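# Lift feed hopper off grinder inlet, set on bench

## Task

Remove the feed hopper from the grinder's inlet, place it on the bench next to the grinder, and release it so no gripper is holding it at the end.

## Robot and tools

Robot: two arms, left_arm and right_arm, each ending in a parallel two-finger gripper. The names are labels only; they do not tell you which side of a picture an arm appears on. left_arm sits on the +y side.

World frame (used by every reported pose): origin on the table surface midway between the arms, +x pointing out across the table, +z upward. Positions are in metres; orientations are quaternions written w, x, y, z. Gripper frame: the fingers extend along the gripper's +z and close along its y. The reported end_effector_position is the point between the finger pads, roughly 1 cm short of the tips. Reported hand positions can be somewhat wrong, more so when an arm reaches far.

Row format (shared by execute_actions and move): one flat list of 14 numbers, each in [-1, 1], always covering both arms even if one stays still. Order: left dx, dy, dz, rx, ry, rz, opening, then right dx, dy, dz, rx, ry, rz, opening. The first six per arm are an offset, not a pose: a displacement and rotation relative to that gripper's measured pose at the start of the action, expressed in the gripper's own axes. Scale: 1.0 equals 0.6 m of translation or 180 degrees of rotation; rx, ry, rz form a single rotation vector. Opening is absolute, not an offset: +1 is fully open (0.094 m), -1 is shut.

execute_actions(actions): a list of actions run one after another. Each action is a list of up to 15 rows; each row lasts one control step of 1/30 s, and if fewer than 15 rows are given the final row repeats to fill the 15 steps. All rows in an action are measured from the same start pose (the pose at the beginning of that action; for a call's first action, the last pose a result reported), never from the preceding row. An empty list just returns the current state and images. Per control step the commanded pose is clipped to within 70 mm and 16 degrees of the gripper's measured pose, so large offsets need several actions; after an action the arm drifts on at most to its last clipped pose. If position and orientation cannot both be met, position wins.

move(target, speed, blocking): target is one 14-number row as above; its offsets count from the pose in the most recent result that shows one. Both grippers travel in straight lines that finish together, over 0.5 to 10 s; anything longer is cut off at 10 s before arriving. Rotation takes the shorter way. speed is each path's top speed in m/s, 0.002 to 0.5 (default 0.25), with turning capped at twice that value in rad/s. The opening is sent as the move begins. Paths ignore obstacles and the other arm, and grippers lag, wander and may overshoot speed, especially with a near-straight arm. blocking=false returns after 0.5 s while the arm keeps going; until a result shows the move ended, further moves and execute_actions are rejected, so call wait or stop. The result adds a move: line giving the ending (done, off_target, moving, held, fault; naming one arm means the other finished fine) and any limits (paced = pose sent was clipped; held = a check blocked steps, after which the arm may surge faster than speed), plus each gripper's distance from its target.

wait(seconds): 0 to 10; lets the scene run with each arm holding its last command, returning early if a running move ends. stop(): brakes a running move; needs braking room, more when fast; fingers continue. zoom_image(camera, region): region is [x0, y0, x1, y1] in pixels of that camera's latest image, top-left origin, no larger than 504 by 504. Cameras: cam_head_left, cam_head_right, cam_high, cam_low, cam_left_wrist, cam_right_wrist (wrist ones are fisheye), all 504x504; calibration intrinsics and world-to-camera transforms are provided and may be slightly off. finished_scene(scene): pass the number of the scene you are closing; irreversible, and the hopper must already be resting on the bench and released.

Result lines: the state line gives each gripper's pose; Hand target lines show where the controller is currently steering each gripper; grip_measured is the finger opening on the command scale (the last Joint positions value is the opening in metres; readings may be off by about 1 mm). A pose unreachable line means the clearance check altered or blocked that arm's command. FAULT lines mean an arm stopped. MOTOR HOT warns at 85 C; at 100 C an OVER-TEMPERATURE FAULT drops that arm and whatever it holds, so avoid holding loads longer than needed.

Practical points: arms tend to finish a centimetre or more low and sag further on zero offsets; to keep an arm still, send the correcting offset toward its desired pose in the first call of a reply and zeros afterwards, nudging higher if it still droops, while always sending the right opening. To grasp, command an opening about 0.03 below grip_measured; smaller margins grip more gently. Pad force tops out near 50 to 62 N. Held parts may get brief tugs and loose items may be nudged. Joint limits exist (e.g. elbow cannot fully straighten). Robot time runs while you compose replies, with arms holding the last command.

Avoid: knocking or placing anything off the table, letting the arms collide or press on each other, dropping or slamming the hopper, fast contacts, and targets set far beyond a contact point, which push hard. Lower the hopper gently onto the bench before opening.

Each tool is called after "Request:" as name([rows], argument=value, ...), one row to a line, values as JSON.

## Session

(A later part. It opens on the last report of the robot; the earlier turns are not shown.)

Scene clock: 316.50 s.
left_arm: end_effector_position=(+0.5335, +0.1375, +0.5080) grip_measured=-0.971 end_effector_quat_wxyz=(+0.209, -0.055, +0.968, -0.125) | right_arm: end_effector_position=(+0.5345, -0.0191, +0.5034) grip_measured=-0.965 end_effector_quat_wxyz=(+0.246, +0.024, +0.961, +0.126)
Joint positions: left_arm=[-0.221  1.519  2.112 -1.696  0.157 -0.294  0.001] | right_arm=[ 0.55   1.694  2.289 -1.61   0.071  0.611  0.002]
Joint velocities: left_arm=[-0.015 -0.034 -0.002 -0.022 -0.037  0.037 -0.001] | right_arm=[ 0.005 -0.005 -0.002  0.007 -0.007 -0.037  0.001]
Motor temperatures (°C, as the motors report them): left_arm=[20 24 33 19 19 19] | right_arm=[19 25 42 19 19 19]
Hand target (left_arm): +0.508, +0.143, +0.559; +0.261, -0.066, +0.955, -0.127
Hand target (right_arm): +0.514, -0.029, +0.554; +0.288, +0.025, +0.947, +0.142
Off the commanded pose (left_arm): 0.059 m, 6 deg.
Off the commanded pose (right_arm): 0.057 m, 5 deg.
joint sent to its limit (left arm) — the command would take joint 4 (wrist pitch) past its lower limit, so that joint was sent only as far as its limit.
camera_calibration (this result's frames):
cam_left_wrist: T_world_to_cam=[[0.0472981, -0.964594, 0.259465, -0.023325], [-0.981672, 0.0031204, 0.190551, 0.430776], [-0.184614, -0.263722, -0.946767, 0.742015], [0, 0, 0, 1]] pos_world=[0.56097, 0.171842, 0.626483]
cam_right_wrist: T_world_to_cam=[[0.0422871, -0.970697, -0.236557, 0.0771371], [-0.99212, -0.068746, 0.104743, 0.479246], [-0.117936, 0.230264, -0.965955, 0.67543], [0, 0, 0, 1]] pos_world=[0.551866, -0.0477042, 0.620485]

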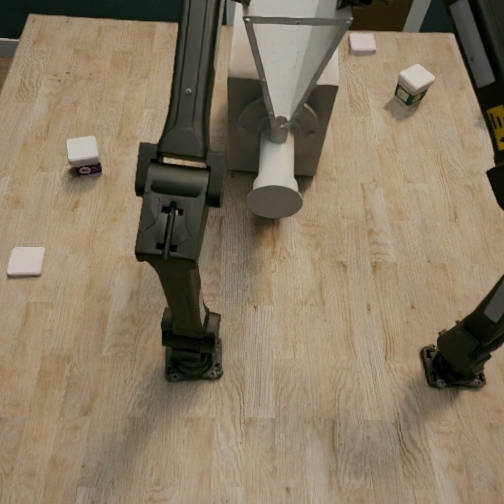

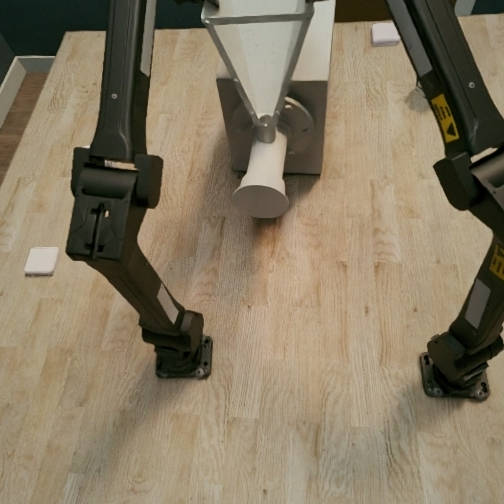

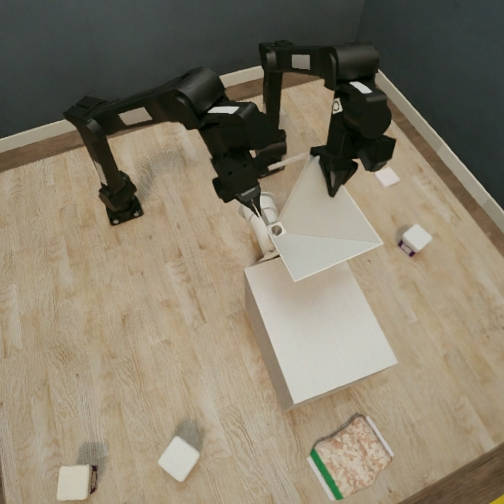

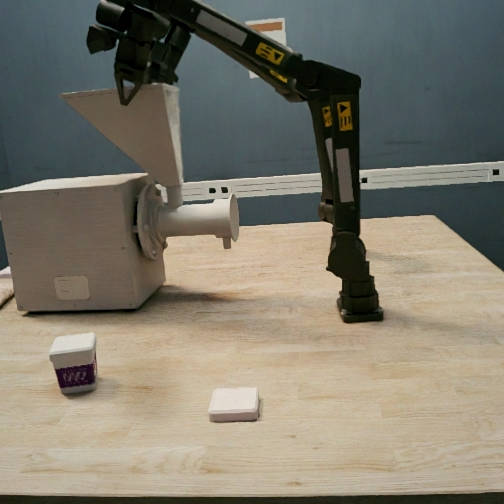

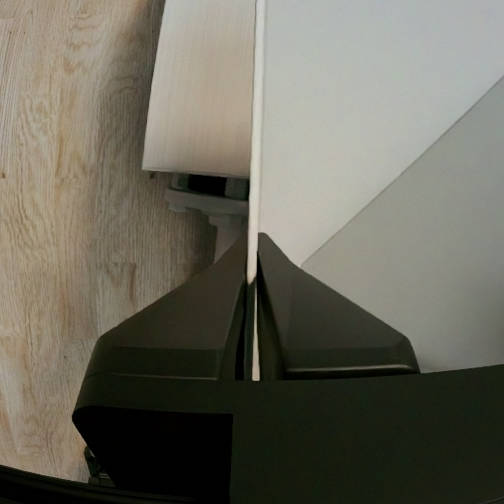

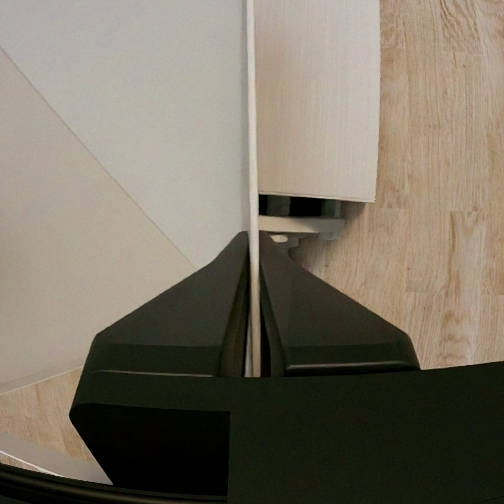

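Request:
execute_actions([
  [[0.0002,-0.0147,-0.1083,0,-0.035,0,-1,-0.0107,0.0152,-0.107,0,-0.035,0,-1]],
])

Scene clock: 320.23 s.
left_arm: end_effector_position=(+0.5308, +0.1370, +0.5126) grip_measured=-0.970 end_effector_quat_wxyz=(+0.216, -0.047, +0.967, -0.124) | right_arm: end_effector_position=(+0.5294, -0.0198, +0.5080) grip_measured=-0.948 end_effector_quat_wxyz=(+0.257, +0.028, +0.960, +0.106)
Joint positions: left_arm=[-0.223  1.511  2.112 -1.692  0.155 -0.28   0.001] | right_arm=[ 0.571  1.693  2.301 -1.629  0.126  0.624  0.002]
Joint velocities: left_arm=[-0.005 -0.005  0.007  0.022 -0.051  0.007  0.001] | right_arm=[-0.005 -0.005 -0.002 -0.007  0.022 -0.037  0.   ]
Motor temperatures (°C, as the motors report them): left_arm=[20 24 33 19 20 19] | right_arm=[19 25 43 19 20 19]
Hand target (left_arm): +0.504, +0.144, +0.564; +0.268, -0.062, +0.953, -0.125
Hand target (right_arm): +0.507, -0.028, +0.560; +0.299, +0.031, +0.946, +0.125
Off the commanded pose (left_arm): 0.060 m, 6 deg.
Off the commanded pose (right_arm): 0.059 m, 5 deg.
joint sent to its limit (left arm) — the command would take joint 4 (wrist pitch) past its lower limit, so that joint was sent only as far as its limit.
camera_calibration (this result's frames):
cam_left_wrist: T_world_to_cam=[[0.0293926, -0.966603, 0.254586, -0.0125809], [-0.984427, 0.0161705, 0.17505, 0.434933], [-0.17332, -0.255767, -0.951075, 0.740821], [0, 0, 0, 1]] pos_world=[0.556929, 0.170284, 0.631644]
cam_right_wrist: T_world_to_cam=[[0.0271284, -0.979198, -0.201084, 0.0675701], [-0.995093, -0.0456015, 0.0878118, 0.484283], [-0.0951549, 0.197715, -0.97563, 0.671611], [0, 0, 0, 1]] pos_world=[0.543981, -0.0445391, 0.626305]

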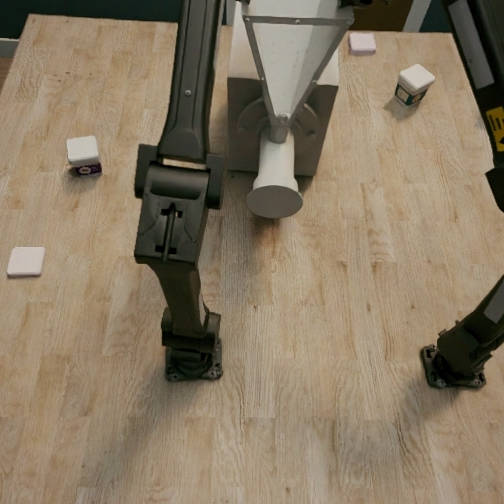

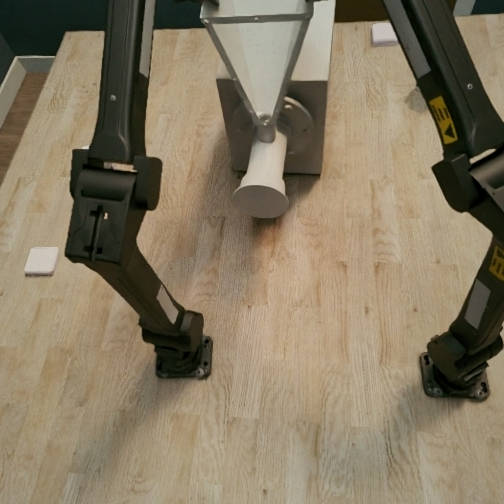

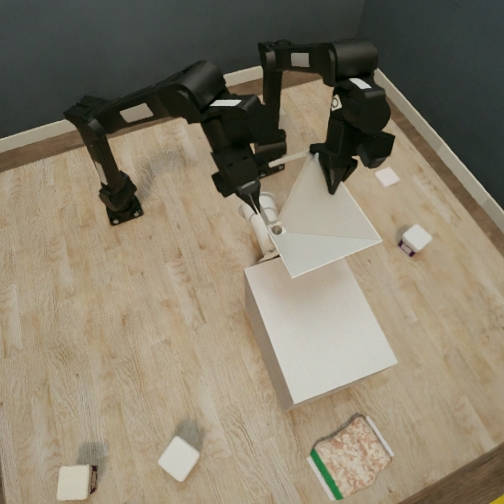

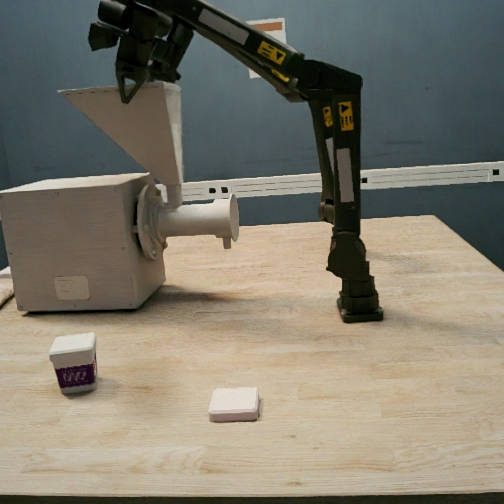

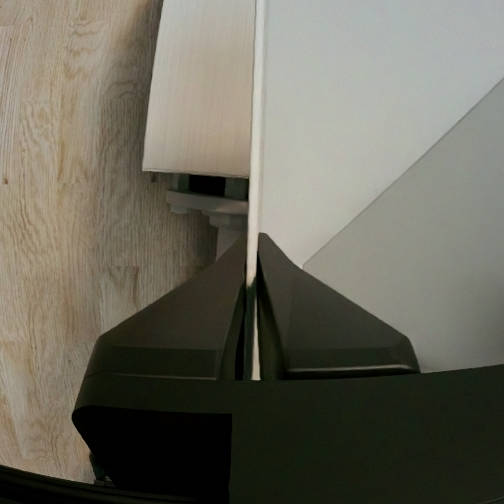

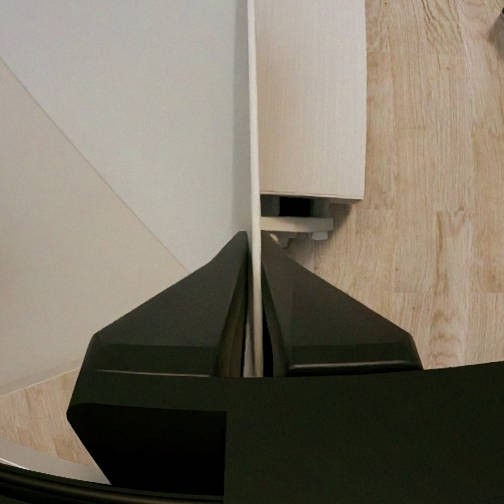

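Request:
execute_actions([
  [[-0.0192,-0.0178,-0.1038,0,-0.02,0,-1,-0.0342,0.0127,-0.0992,-0.022,-0.02,0.012,-1]],
])

Scene clock: 335.40 s.
left_arm: end_effector_position=(+0.5280, +0.1367, +0.5283) grip_measured=-0.970 end_effector_quat_wxyz=(+0.229, -0.047, +0.964, -0.129) | right_arm: end_effector_position=(+0.5268, -0.0197, +0.5245) grip_measured=-0.959 end_effector_quat_wxyz=(+0.251, +0.029, +0.960, +0.124)
Joint positions: left_arm=[-0.223  1.511  2.152 -1.703  0.159 -0.285  0.001] | right_arm=[ 0.563  1.719  2.389 -1.68   0.09   0.629  0.002]
Joint velocities: left_arm=[-0.005 -0.005 -0.017  0.002  0.037 -0.007 -0.001] | right_arm=[-0.005 -0.015  0.017 -0.012 -0.051  0.007 -0.001]
Motor temperatures (°C, as the motors report them): left_arm=[20 25 34 19 20 19] | right_arm=[19 25 44 19 20 19]
Hand target (left_arm): +0.512, +0.142, +0.572; +0.276, -0.052, +0.951, -0.131
Hand target (right_arm): +0.515, -0.028, +0.568; +0.287, +0.040, +0.946, +0.144
Off the commanded pose (left_arm): 0.048 m, 2 deg.
Off the commanded pose (right_arm): 0.047 m, 5 deg.
joint sent to its limit (left arm) — the command would take joint 4 (wrist pitch) past its lower limit, so that joint was sent only as far as its limit.
camera_calibration (this result's frames):
cam_left_wrist: T_world_to_cam=[[0.0248683, -0.964027, 0.264638, -0.02001], [-0.988789, 0.0152686, 0.148538, 0.445864], [-0.147236, -0.265365, -0.95284, 0.743694], [0, 0, 0, 1]] pos_world=[0.550862, 0.171252, 0.647689]
cam_right_wrist: T_world_to_cam=[[0.0315593, -0.971557, -0.234695, 0.0865989], [-0.99382, -0.0555034, 0.0961267, 0.474963], [-0.106419, 0.230211, -0.967304, 0.689701], [0, 0, 0, 1]] pos_world=[0.542692, -0.0482789, 0.641818]

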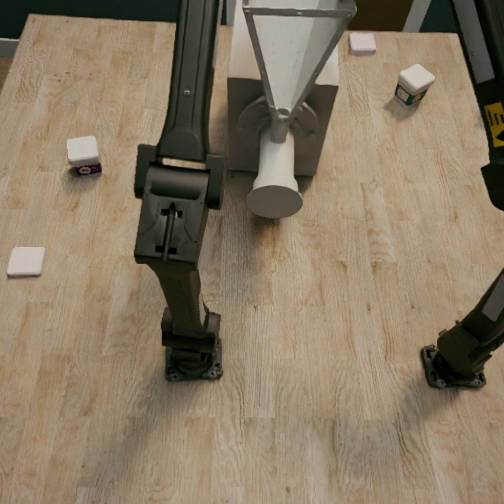

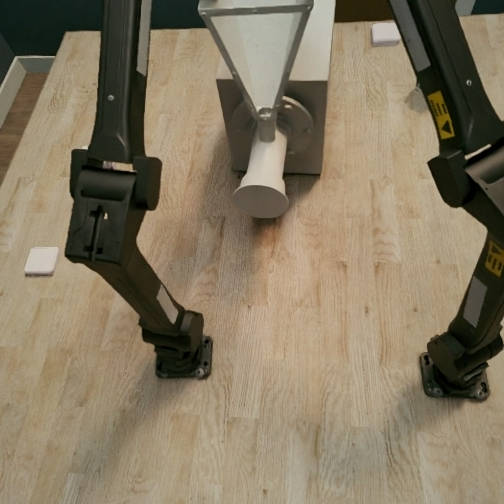

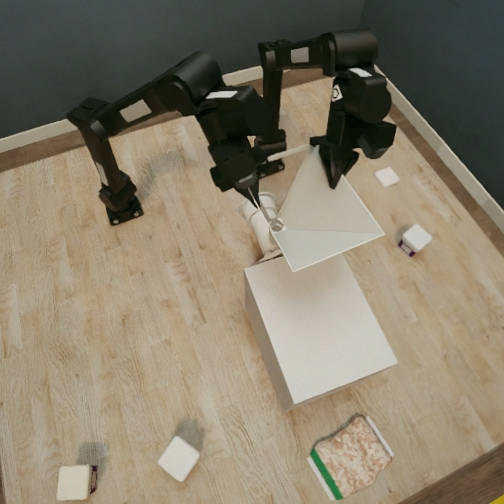

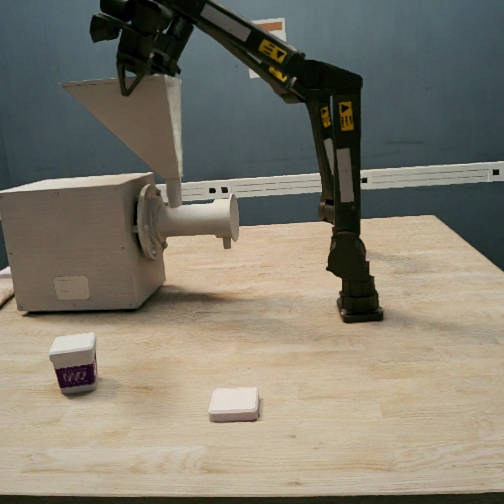

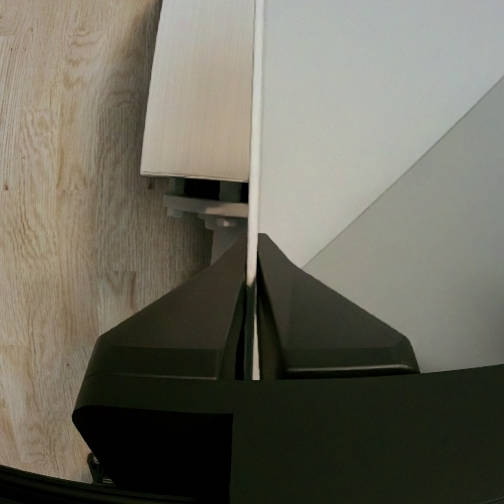

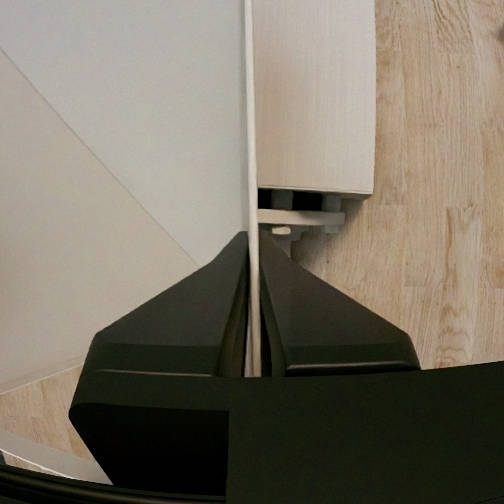

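Request:
execute_actions([
  [[-0.0147,-0.0137,-0.0852,0,-0.015,0,-1,-0.0247,0.0115,-0.0815,-0.016,-0.015,0.009,-1]],
])

Scene clock: 346.10 s.
left_arm: end_effector_position=(+0.5277, +0.1371, +0.5288) grip_measured=-0.970 end_effector_quat_wxyz=(+0.229, -0.048, +0.964, -0.129) | right_arm: end_effector_position=(+0.5264, -0.0186, +0.5253) grip_measured=-0.962 end_effector_quat_wxyz=(+0.246, +0.028, +0.960, +0.128)
Joint positions: left_arm=[-0.222  1.511  2.153 -1.704  0.16  -0.285  0.001] | right_arm=[ 0.56   1.726  2.404 -1.691  0.074  0.628  0.002]
Joint velocities: left_arm=[-0.005 -0.005  0.002 -0.007 -0.081  0.066  0.   ] | right_arm=[ 0.005  0.005 -0.027 -0.012 -0.007 -0.066 -0.001]
Motor temperatures (°C, as the motors report them): left_arm=[20 24 34 19 20 19] | right_arm=[19 25 45 19 20 19]
Hand target (left_arm): +0.510, +0.142, +0.575; +0.279, -0.052, +0.949, -0.135
Hand target (right_arm): +0.513, -0.027, +0.572; +0.281, +0.039, +0.946, +0.157
Off the commanded pose (left_arm): 0.052 m, 3 deg.
Off the commanded pose (right_arm): 0.051 m, 4 deg.
joint sent to its limit (left arm) — the command would take joint 4 (wrist pitch) past its lower limit, so that joint was sent only as far as its limit.
joint sent to its limit (right arm) — the command would take joint 4 (wrist pitch) past its lower limit, so that joint was sent only as far as its limit.
camera_calibration (this result's frames):
cam_left_wrist: T_world_to_cam=[[0.0258118, -0.963696, 0.265752, -0.0208686], [-0.988768, 0.0145363, 0.148749, 0.44549], [-0.147212, -0.266606, -0.952497, 0.744211], [0, 0, 0, 1]] pos_world=[0.550582, 0.171824, 0.648137]
cam_right_wrist: T_world_to_cam=[[0.0354947, -0.969318, -0.243235, 0.0902648], [-0.992488, -0.0627049, 0.105054, 0.469034], [-0.117083, 0.237679, -0.964262, 0.694343], [0, 0, 0, 1]] pos_world=[0.543603, -0.0481247, 0.64221]

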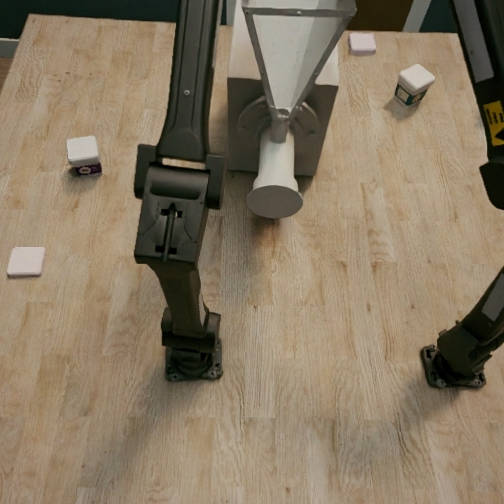

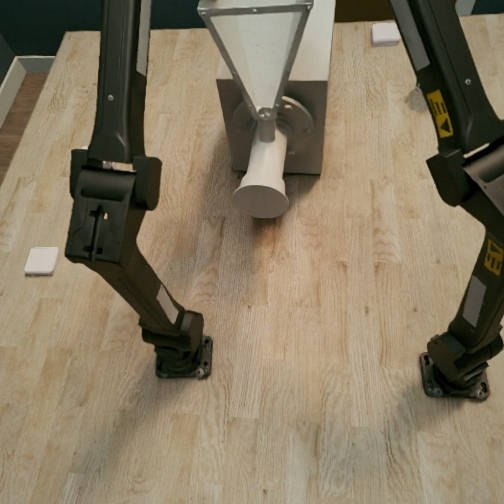

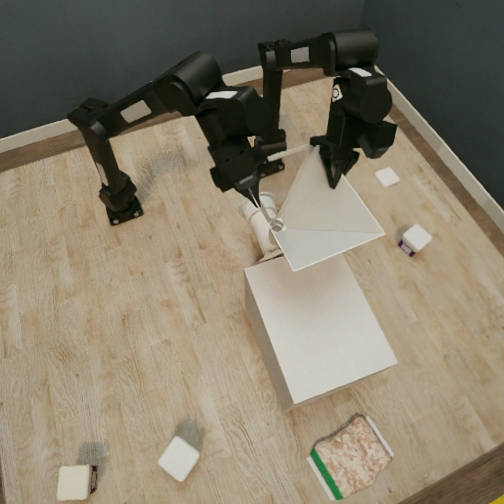

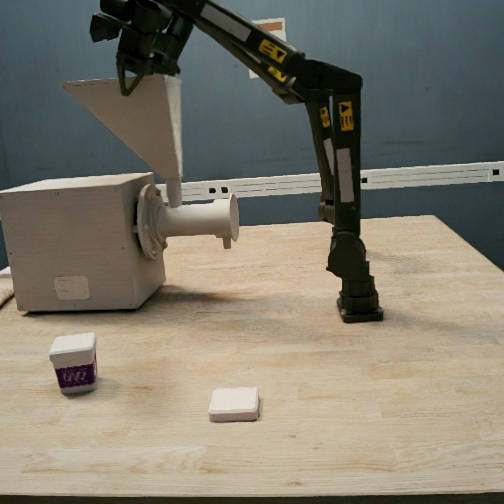

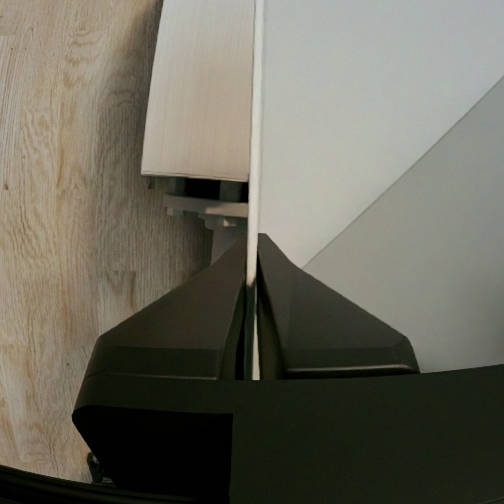

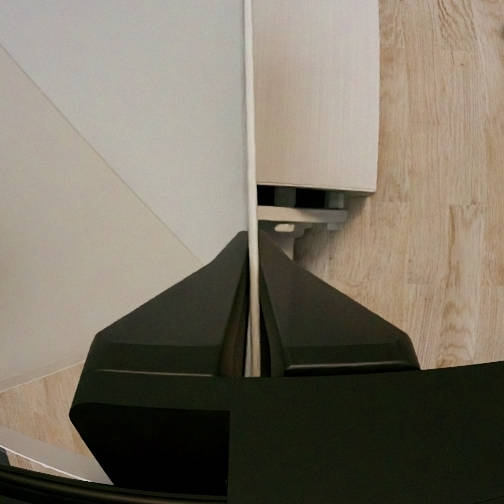

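Request:
zoom_image(camera="cam_low", region=[50, 60, 250, 260])

Region (50, 60, 250, 260) of cam_low's 504x504 image, scaled by 2.520, with more detail than that image has.

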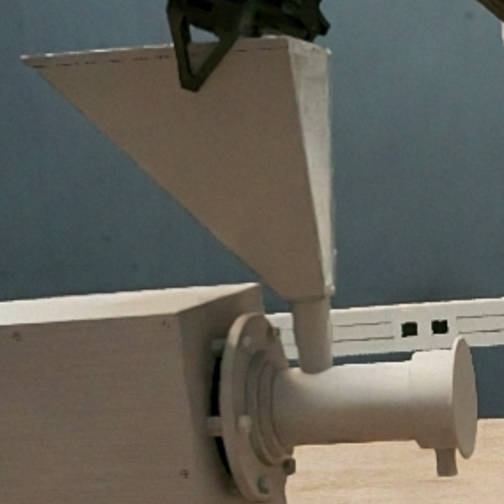

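Request:
execute_actions([
  [[-0.0327,-0.0225,-0.1025,0,-0.03,0,-1,-0.0397,0.0203,-0.0998,-0.008,-0.03,0.005,-1]],
])

Scene clock: 375.63 s.
left_arm: end_effector_position=(+0.5282, +0.1376, +0.5468) grip_measured=-0.970 end_effector_quat_wxyz=(+0.249, -0.048, +0.958, -0.132) | right_arm: end_effector_position=(+0.5260, -0.0187, +0.5433) grip_measured=-0.967 end_effector_quat_wxyz=(+0.264, +0.031, +0.955, +0.133)
Joint positions: left_arm=[-0.222  1.515  2.201 -1.705  0.157 -0.29   0.001] | right_arm=[ 0.565  1.739  2.467 -1.705  0.09   0.633  0.002]
Joint velocities: left_arm=[-0.024 -0.015  0.002 -0.017 -0.051  0.022  0.001] | right_arm=[-0.015 -0.005  0.012 -0.007 -0.066  0.007  0.   ]
Motor temperatures (°C, as the motors report them): left_arm=[20 25 35 19 20 19] | right_arm=[19 25 47 19 20 19]
Hand target (left_arm): +0.514, +0.141, +0.591; +0.298, -0.055, +0.943, -0.135
Hand target (right_arm): +0.515, -0.026, +0.587; +0.308, +0.038, +0.938, +0.153
Off the commanded pose (left_arm): 0.048 m, 3 deg.
Off the commanded pose (right_arm): 0.048 m, 3 deg.
joint sent to its limit (left arm) — the command would take joint 4 (wrist pitch) past its lower limit, so that joint was sent only as far as its limit.
joint sent to its limit (right arm) — the command would take joint 4 (wrist pitch) past its lower limit, so that joint was sent only as far as its limit.
camera_calibration (this result's frames):
cam_left_wrist: T_world_to_cam=[[0.0195267, -0.962094, 0.272017, -0.0255697], [-0.994172, 0.010168, 0.107329, 0.469352], [-0.106027, -0.272527, -0.956288, 0.742749], [0, 0, 0, 1]] pos_world=[0.545867, 0.173046, 0.666862]
cam_right_wrist: T_world_to_cam=[[0.0368666, -0.966728, -0.253137, 0.0992459], [-0.996109, -0.05584, 0.0681805, 0.48885], [-0.0800472, 0.249638, -0.965025, 0.692819], [0, 0, 0, 1]] pos_world=[0.538747, -0.0497129, 0.66038]

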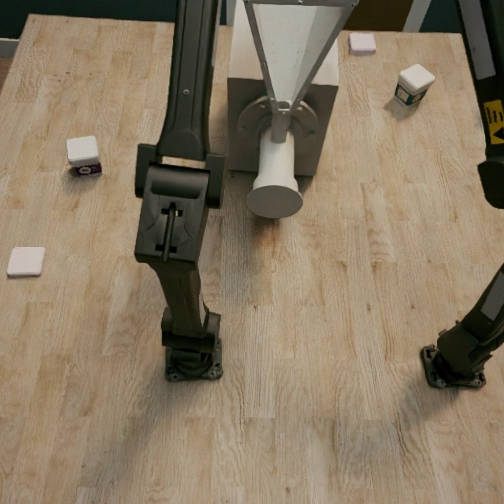

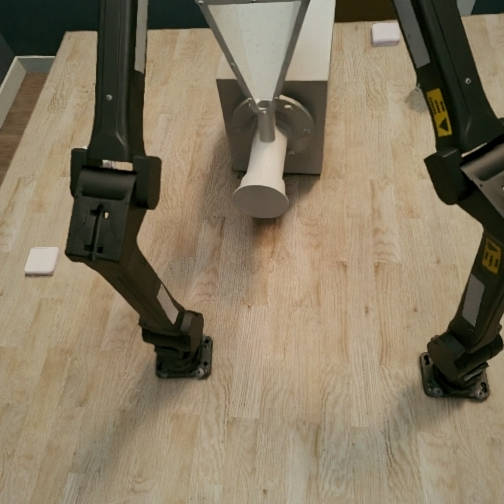

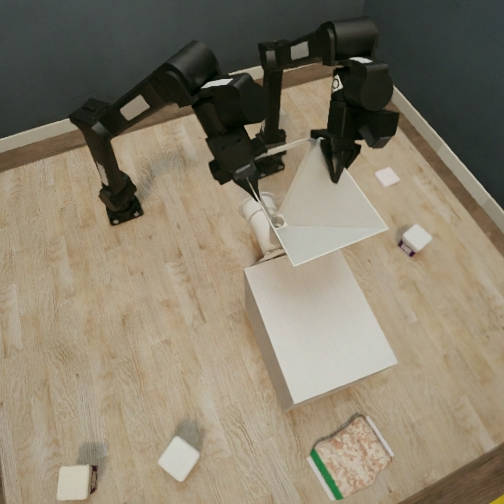

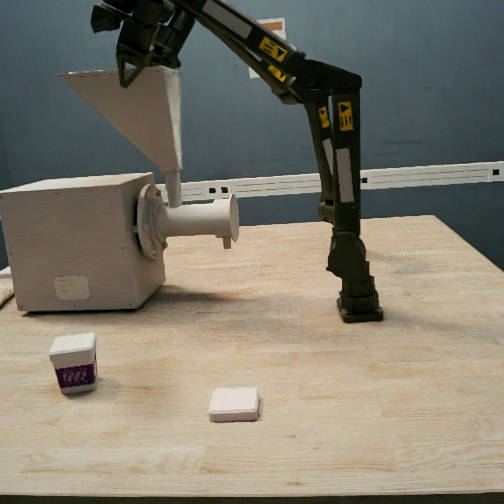

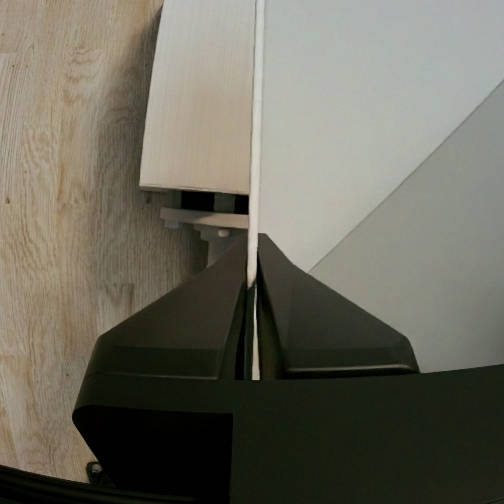

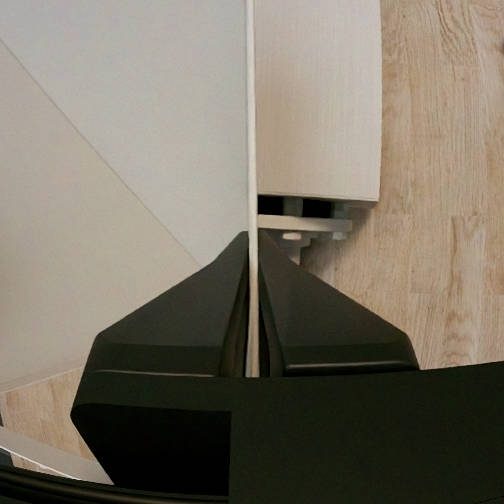

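Request:
zoom_image(camera="cam_low", region=[50, 50, 250, 250])

Region (50, 50, 250, 250) of cam_low's 504x504 image, scaled by 2.520, with more detail than that image has.

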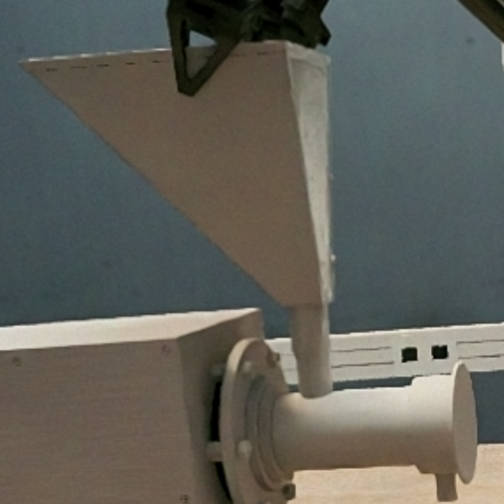

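Request:
execute_actions([
  [[-0.0368,-0.0232,-0.1007,0,-0.03,0,-1,-0.0432,0.0215,-0.0983,0,-0.03,0,-1]],
])

Scene clock: 387.47 s.
left_arm: end_effector_position=(+0.5270, +0.1379, +0.5735) grip_measured=-0.970 end_effector_quat_wxyz=(+0.279, -0.048, +0.949, -0.137) | right_arm: end_effector_position=(+0.5251, -0.0186, +0.5692) grip_measured=-0.968 end_effector_quat_wxyz=(+0.299, +0.032, +0.944, +0.135)
Joint positions: left_arm=[-0.223  1.519  2.27  -1.705  0.152 -0.294  0.001] | right_arm=[ 0.58   1.749  2.54  -1.705  0.137  0.632  0.001]
Joint velocities: left_arm=[-0.015 -0.015  0.012  0.022 -0.037 -0.051 -0.   ] | right_arm=[-0.015  0.015  0.017 -0.017 -0.051 -0.022  0.001]
Motor temperatures (°C, as the motors report them): left_arm=[20 24 35 19 20 19] | right_arm=[19 25 47 19 20 19]
Hand target (left_arm): +0.515, +0.142, +0.609; +0.319, -0.055, +0.936, -0.138
Hand target (right_arm): +0.515, -0.025, +0.606; +0.336, +0.035, +0.929, +0.150
Off the commanded pose (left_arm): 0.039 m, 2 deg.
Off the commanded pose (right_arm): 0.040 m, 1 deg.
joint sent to its limit (left arm) — the command would take joint 4 (wrist pitch) past its lower limit, so that joint was sent only as far as its limit.
joint sent to its limit (right arm) — the command would take joint 4 (wrist pitch) past its lower limit, so that joint was sent only as far as its limit.
camera_calibration (this result's frames):
cam_left_wrist: T_world_to_cam=[[0.00745203, -0.95997, 0.280005, -0.0309906], [-0.998993, 0.0052406, 0.0445541, 0.504469], [-0.044238, -0.280055, -0.958964, 0.738254], [0, 0, 0, 1]] pos_world=[0.536851, 0.174358, 0.69416]
cam_right_wrist: T_world_to_cam=[[0.0441208, -0.966132, -0.25425, 0.10275], [-0.999007, -0.0442284, -0.00529604, 0.529737], [-0.00612842, 0.254232, -0.967124, 0.680152], [0, 0, 0, 1]] pos_world=[0.528846, -0.0502167, 0.686721]

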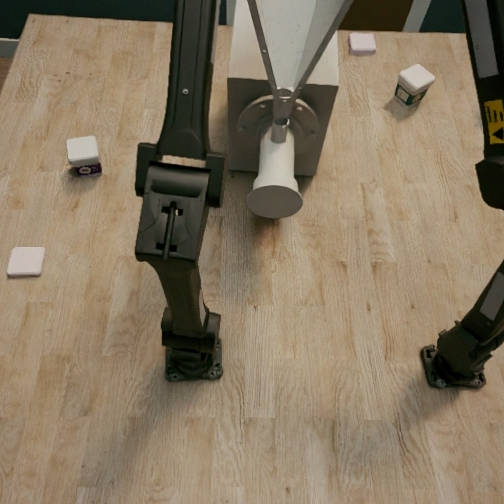

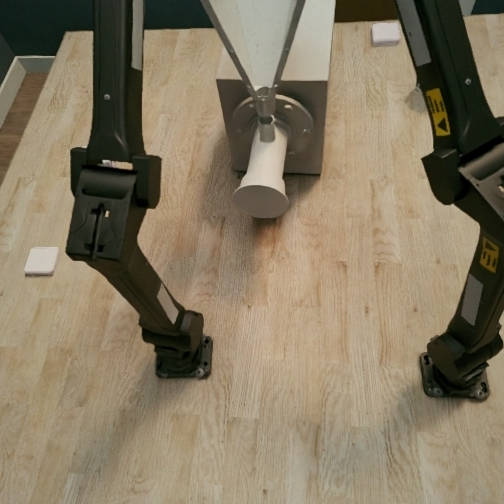

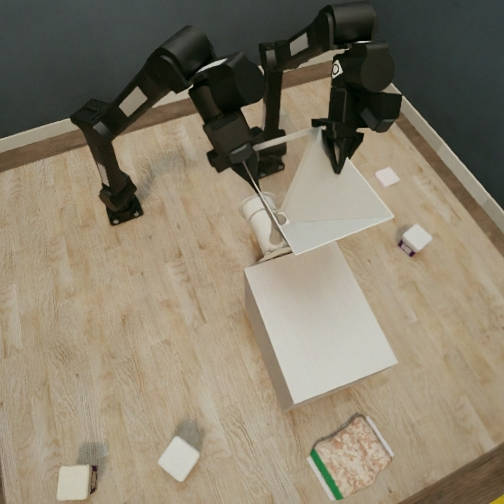

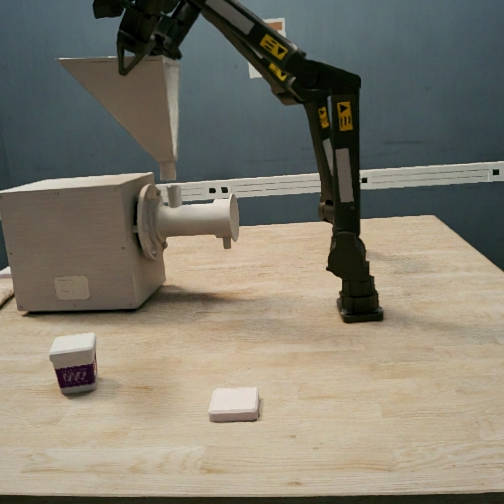

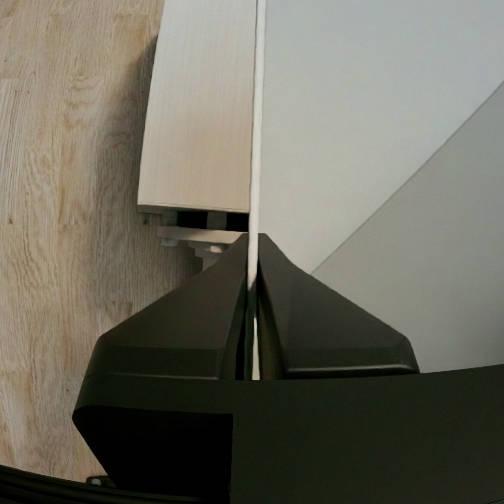

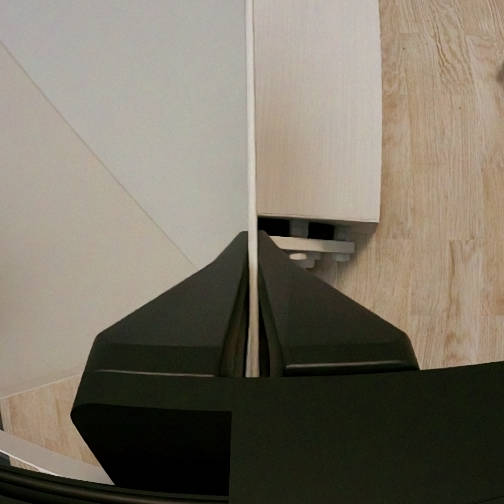

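Request:
execute_actions(actions=[])

Scene clock: 402.07 s.
left_arm: end_effector_position=(+0.5276, +0.1383, +0.5729) grip_measured=-0.970 end_effector_quat_wxyz=(+0.279, -0.048, +0.950, -0.135) | right_arm: end_effector_position=(+0.5258, -0.0182, +0.5681) grip_measured=-0.968 end_effector_quat_wxyz=(+0.299, +0.032, +0.944, +0.134)
Joint positions: left_arm=[-0.223  1.52   2.27  -1.705  0.149 -0.294  0.001] | right_arm=[ 0.58   1.751  2.54  -1.705  0.137  0.632  0.001]
Joint velocities: left_arm=[-0.015  0.005 -0.012  0.012  0.007  0.051 -0.   ] | right_arm=[-0.005 -0.034 -0.007 -0.012 -0.037 -0.051 -0.   ]
Motor temperatures (°C, as the motors report them): left_arm=[20 24 35 19 20 19] | right_arm=[19 25 46 19 20 19]
Hand target (left_arm): +0.515, +0.142, +0.609; +0.319, -0.055, +0.936, -0.138
Hand target (right_arm): +0.515, -0.025, +0.606; +0.336, +0.035, +0.929, +0.150
Off the commanded pose (left_arm): 0.040 m, 2 deg.
Off the commanded pose (right_arm): 0.041 m, 1 deg.
camera_calibration (this result's frames):
cam_left_wrist: T_world_to_cam=[[0.00915991, -0.960605, 0.277767, -0.0300053], [-0.998963, 0.00359594, 0.0453787, 0.504839], [-0.0445899, -0.277894, -0.959576, 0.738053], [0, 0, 0, 1]] pos_world=[0.5375, 0.174462, 0.693644]
cam_right_wrist: T_world_to_cam=[[0.0440366, -0.966451, -0.253047, 0.10227], [-0.999001, -0.0445335, -0.00376642, 0.529558], [-0.007629, 0.25296, -0.967447, 0.679965], [0, 0, 0, 1]] pos_world=[0.529713, -0.0495819, 0.685704]

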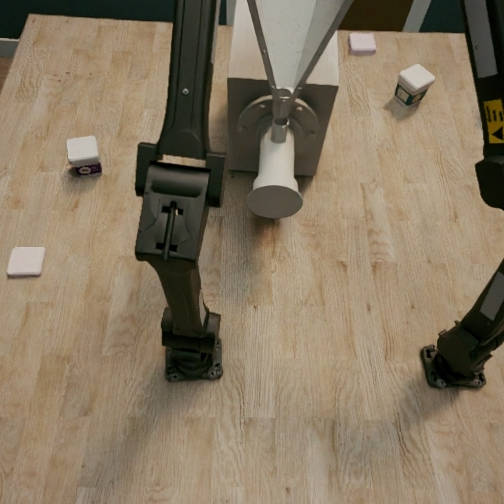

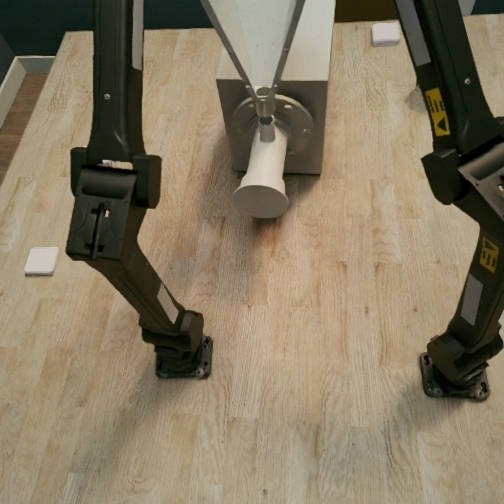

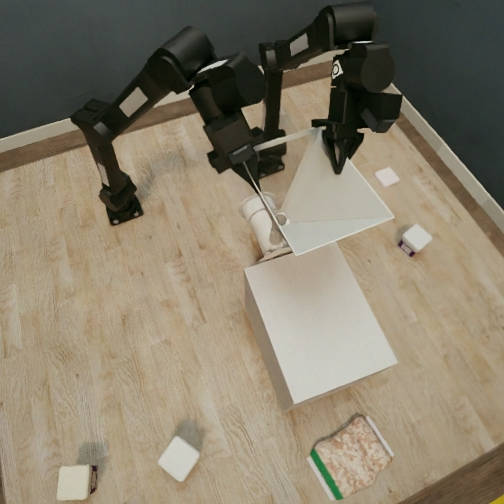

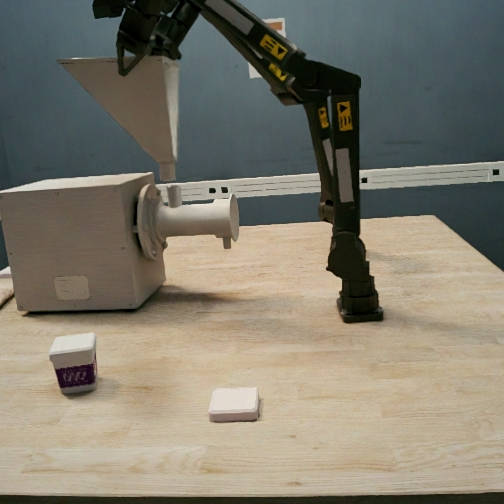

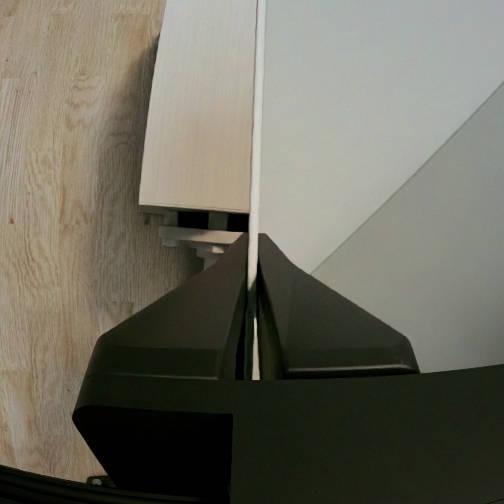

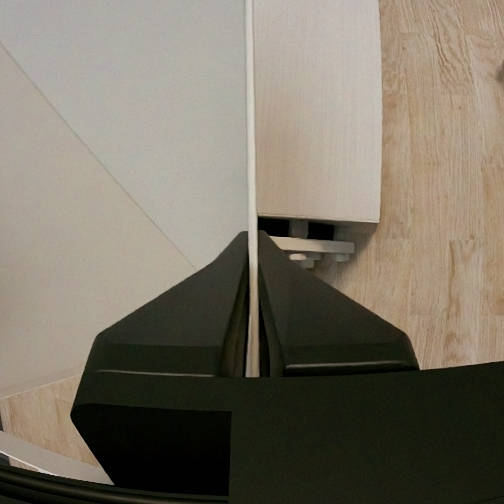

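Request:
execute_actions([
  [[0.0120,-0.0687,-0.0685,0,-0.01,0,-1,-0.0144,-0.0467,-0.0970,0,-0.01,0,-1]],
  [[0.0120,-0.0687,-0.0685,0,-0.01,0,-1,-0.0144,-0.0467,-0.0970,0,-0.01,0,-1]],
])

Scene clock: 459.33 s.
left_arm: end_effector_position=(+0.5003, +0.0778, +0.5887) grip_measured=-0.970 end_effector_quat_wxyz=(+0.288, -0.059, +0.945, -0.143) | right_arm: end_effector_position=(+0.5028, -0.0807, +0.5894) grip_measured=-0.969 end_effector_quat_wxyz=(+0.304, +0.019, +0.943, +0.132)
Joint positions: left_arm=[-0.392  1.499  2.287 -1.705  0.05  -0.457  0.001] | right_arm=[ 0.489  1.614  2.419 -1.704  0.081  0.532  0.001]
Joint velocities: left_arm=[ 0.005 -0.015 -0.017  0.002 -0.066 -0.051  0.002] | right_arm=[ 0.005  0.005 -0.002 -0.002 -0.022 -0.007 -0.001]
Motor temperatures (°C, as the motors report them): left_arm=[20 24 35 19 20 19] | right_arm=[19 25 45 19 21 19]
Hand target (left_arm): +0.485, +0.079, +0.619; +0.321, -0.055, +0.934, -0.150
Hand target (right_arm): +0.487, -0.092, +0.619; +0.333, +0.028, +0.931, +0.144
Off the commanded pose (left_arm): 0.035 m, 1 deg.
Off the commanded pose (right_arm): 0.037 m, 2 deg.
joint sent to its limit (left arm) — the command would take joint 4 (wrist pitch) past its lower limit, so that joint was sent only as far as its limit.
joint sent to its limit (right arm) — the command would take joint 4 (wrist pitch) past its lower limit, so that joint was sent only as far as its limit.
camera_calibration (this result's frames):
cam_left_wrist: T_world_to_cam=[[0.0234311, -0.954236, 0.298135, -0.111912], [-0.999491, -0.0159022, 0.0276542, 0.489328], [-0.0216476, -0.298631, -0.954123, 0.722057], [0, 0, 0, 1]] pos_world=[0.507332, 0.11662, 0.708764]
cam_right_wrist: T_world_to_cam=[[0.0685243, -0.967965, -0.241555, 0.0290522], [-0.997649, -0.0662381, -0.0175823, 0.509568], [0.00101886, 0.242192, -0.970228, 0.712624], [0, 0, 0, 1]] pos_world=[0.505653, -0.110718, 0.707384]

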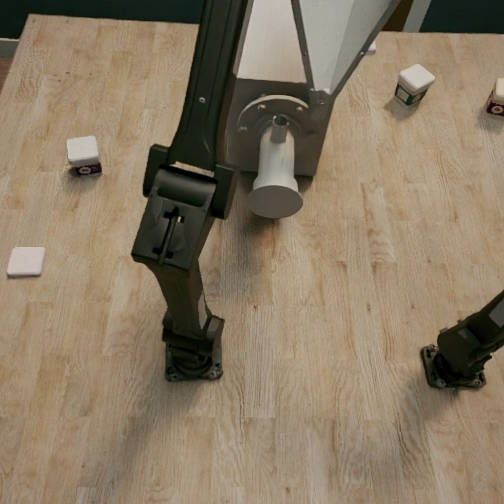

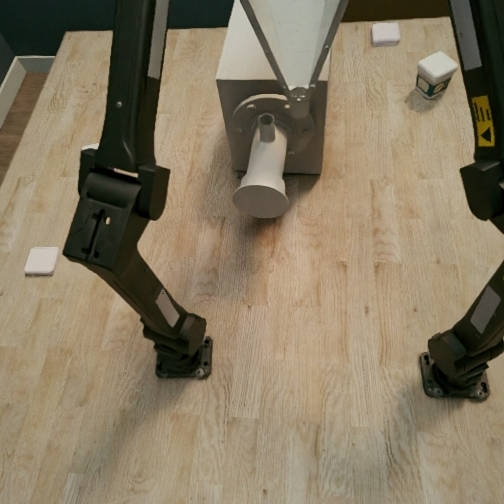

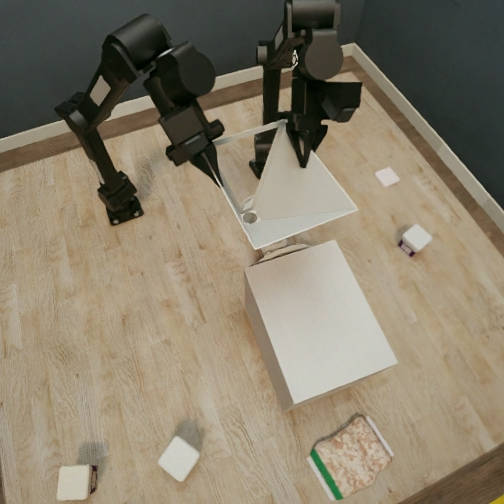

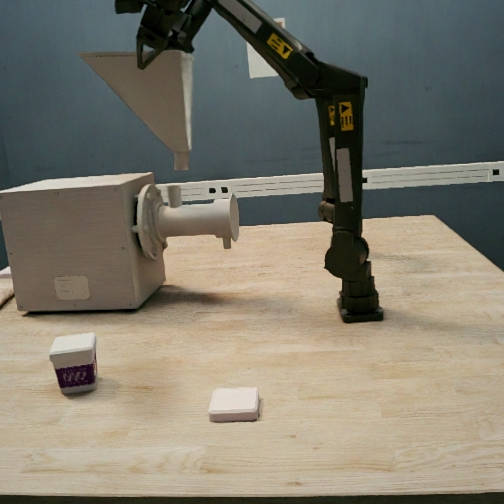

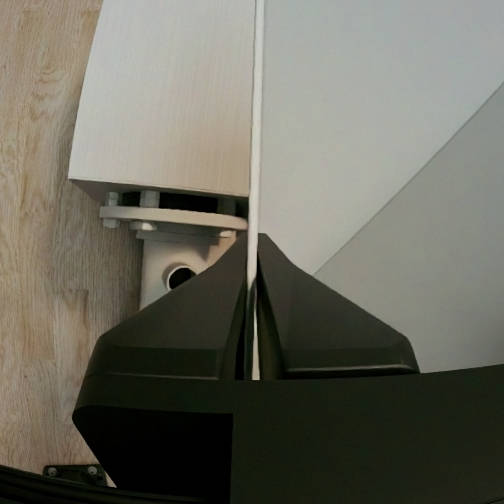

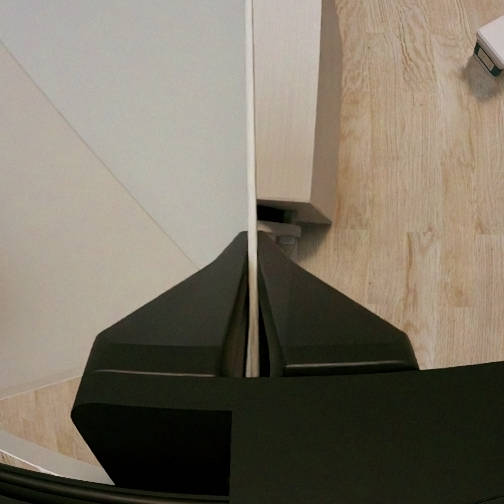

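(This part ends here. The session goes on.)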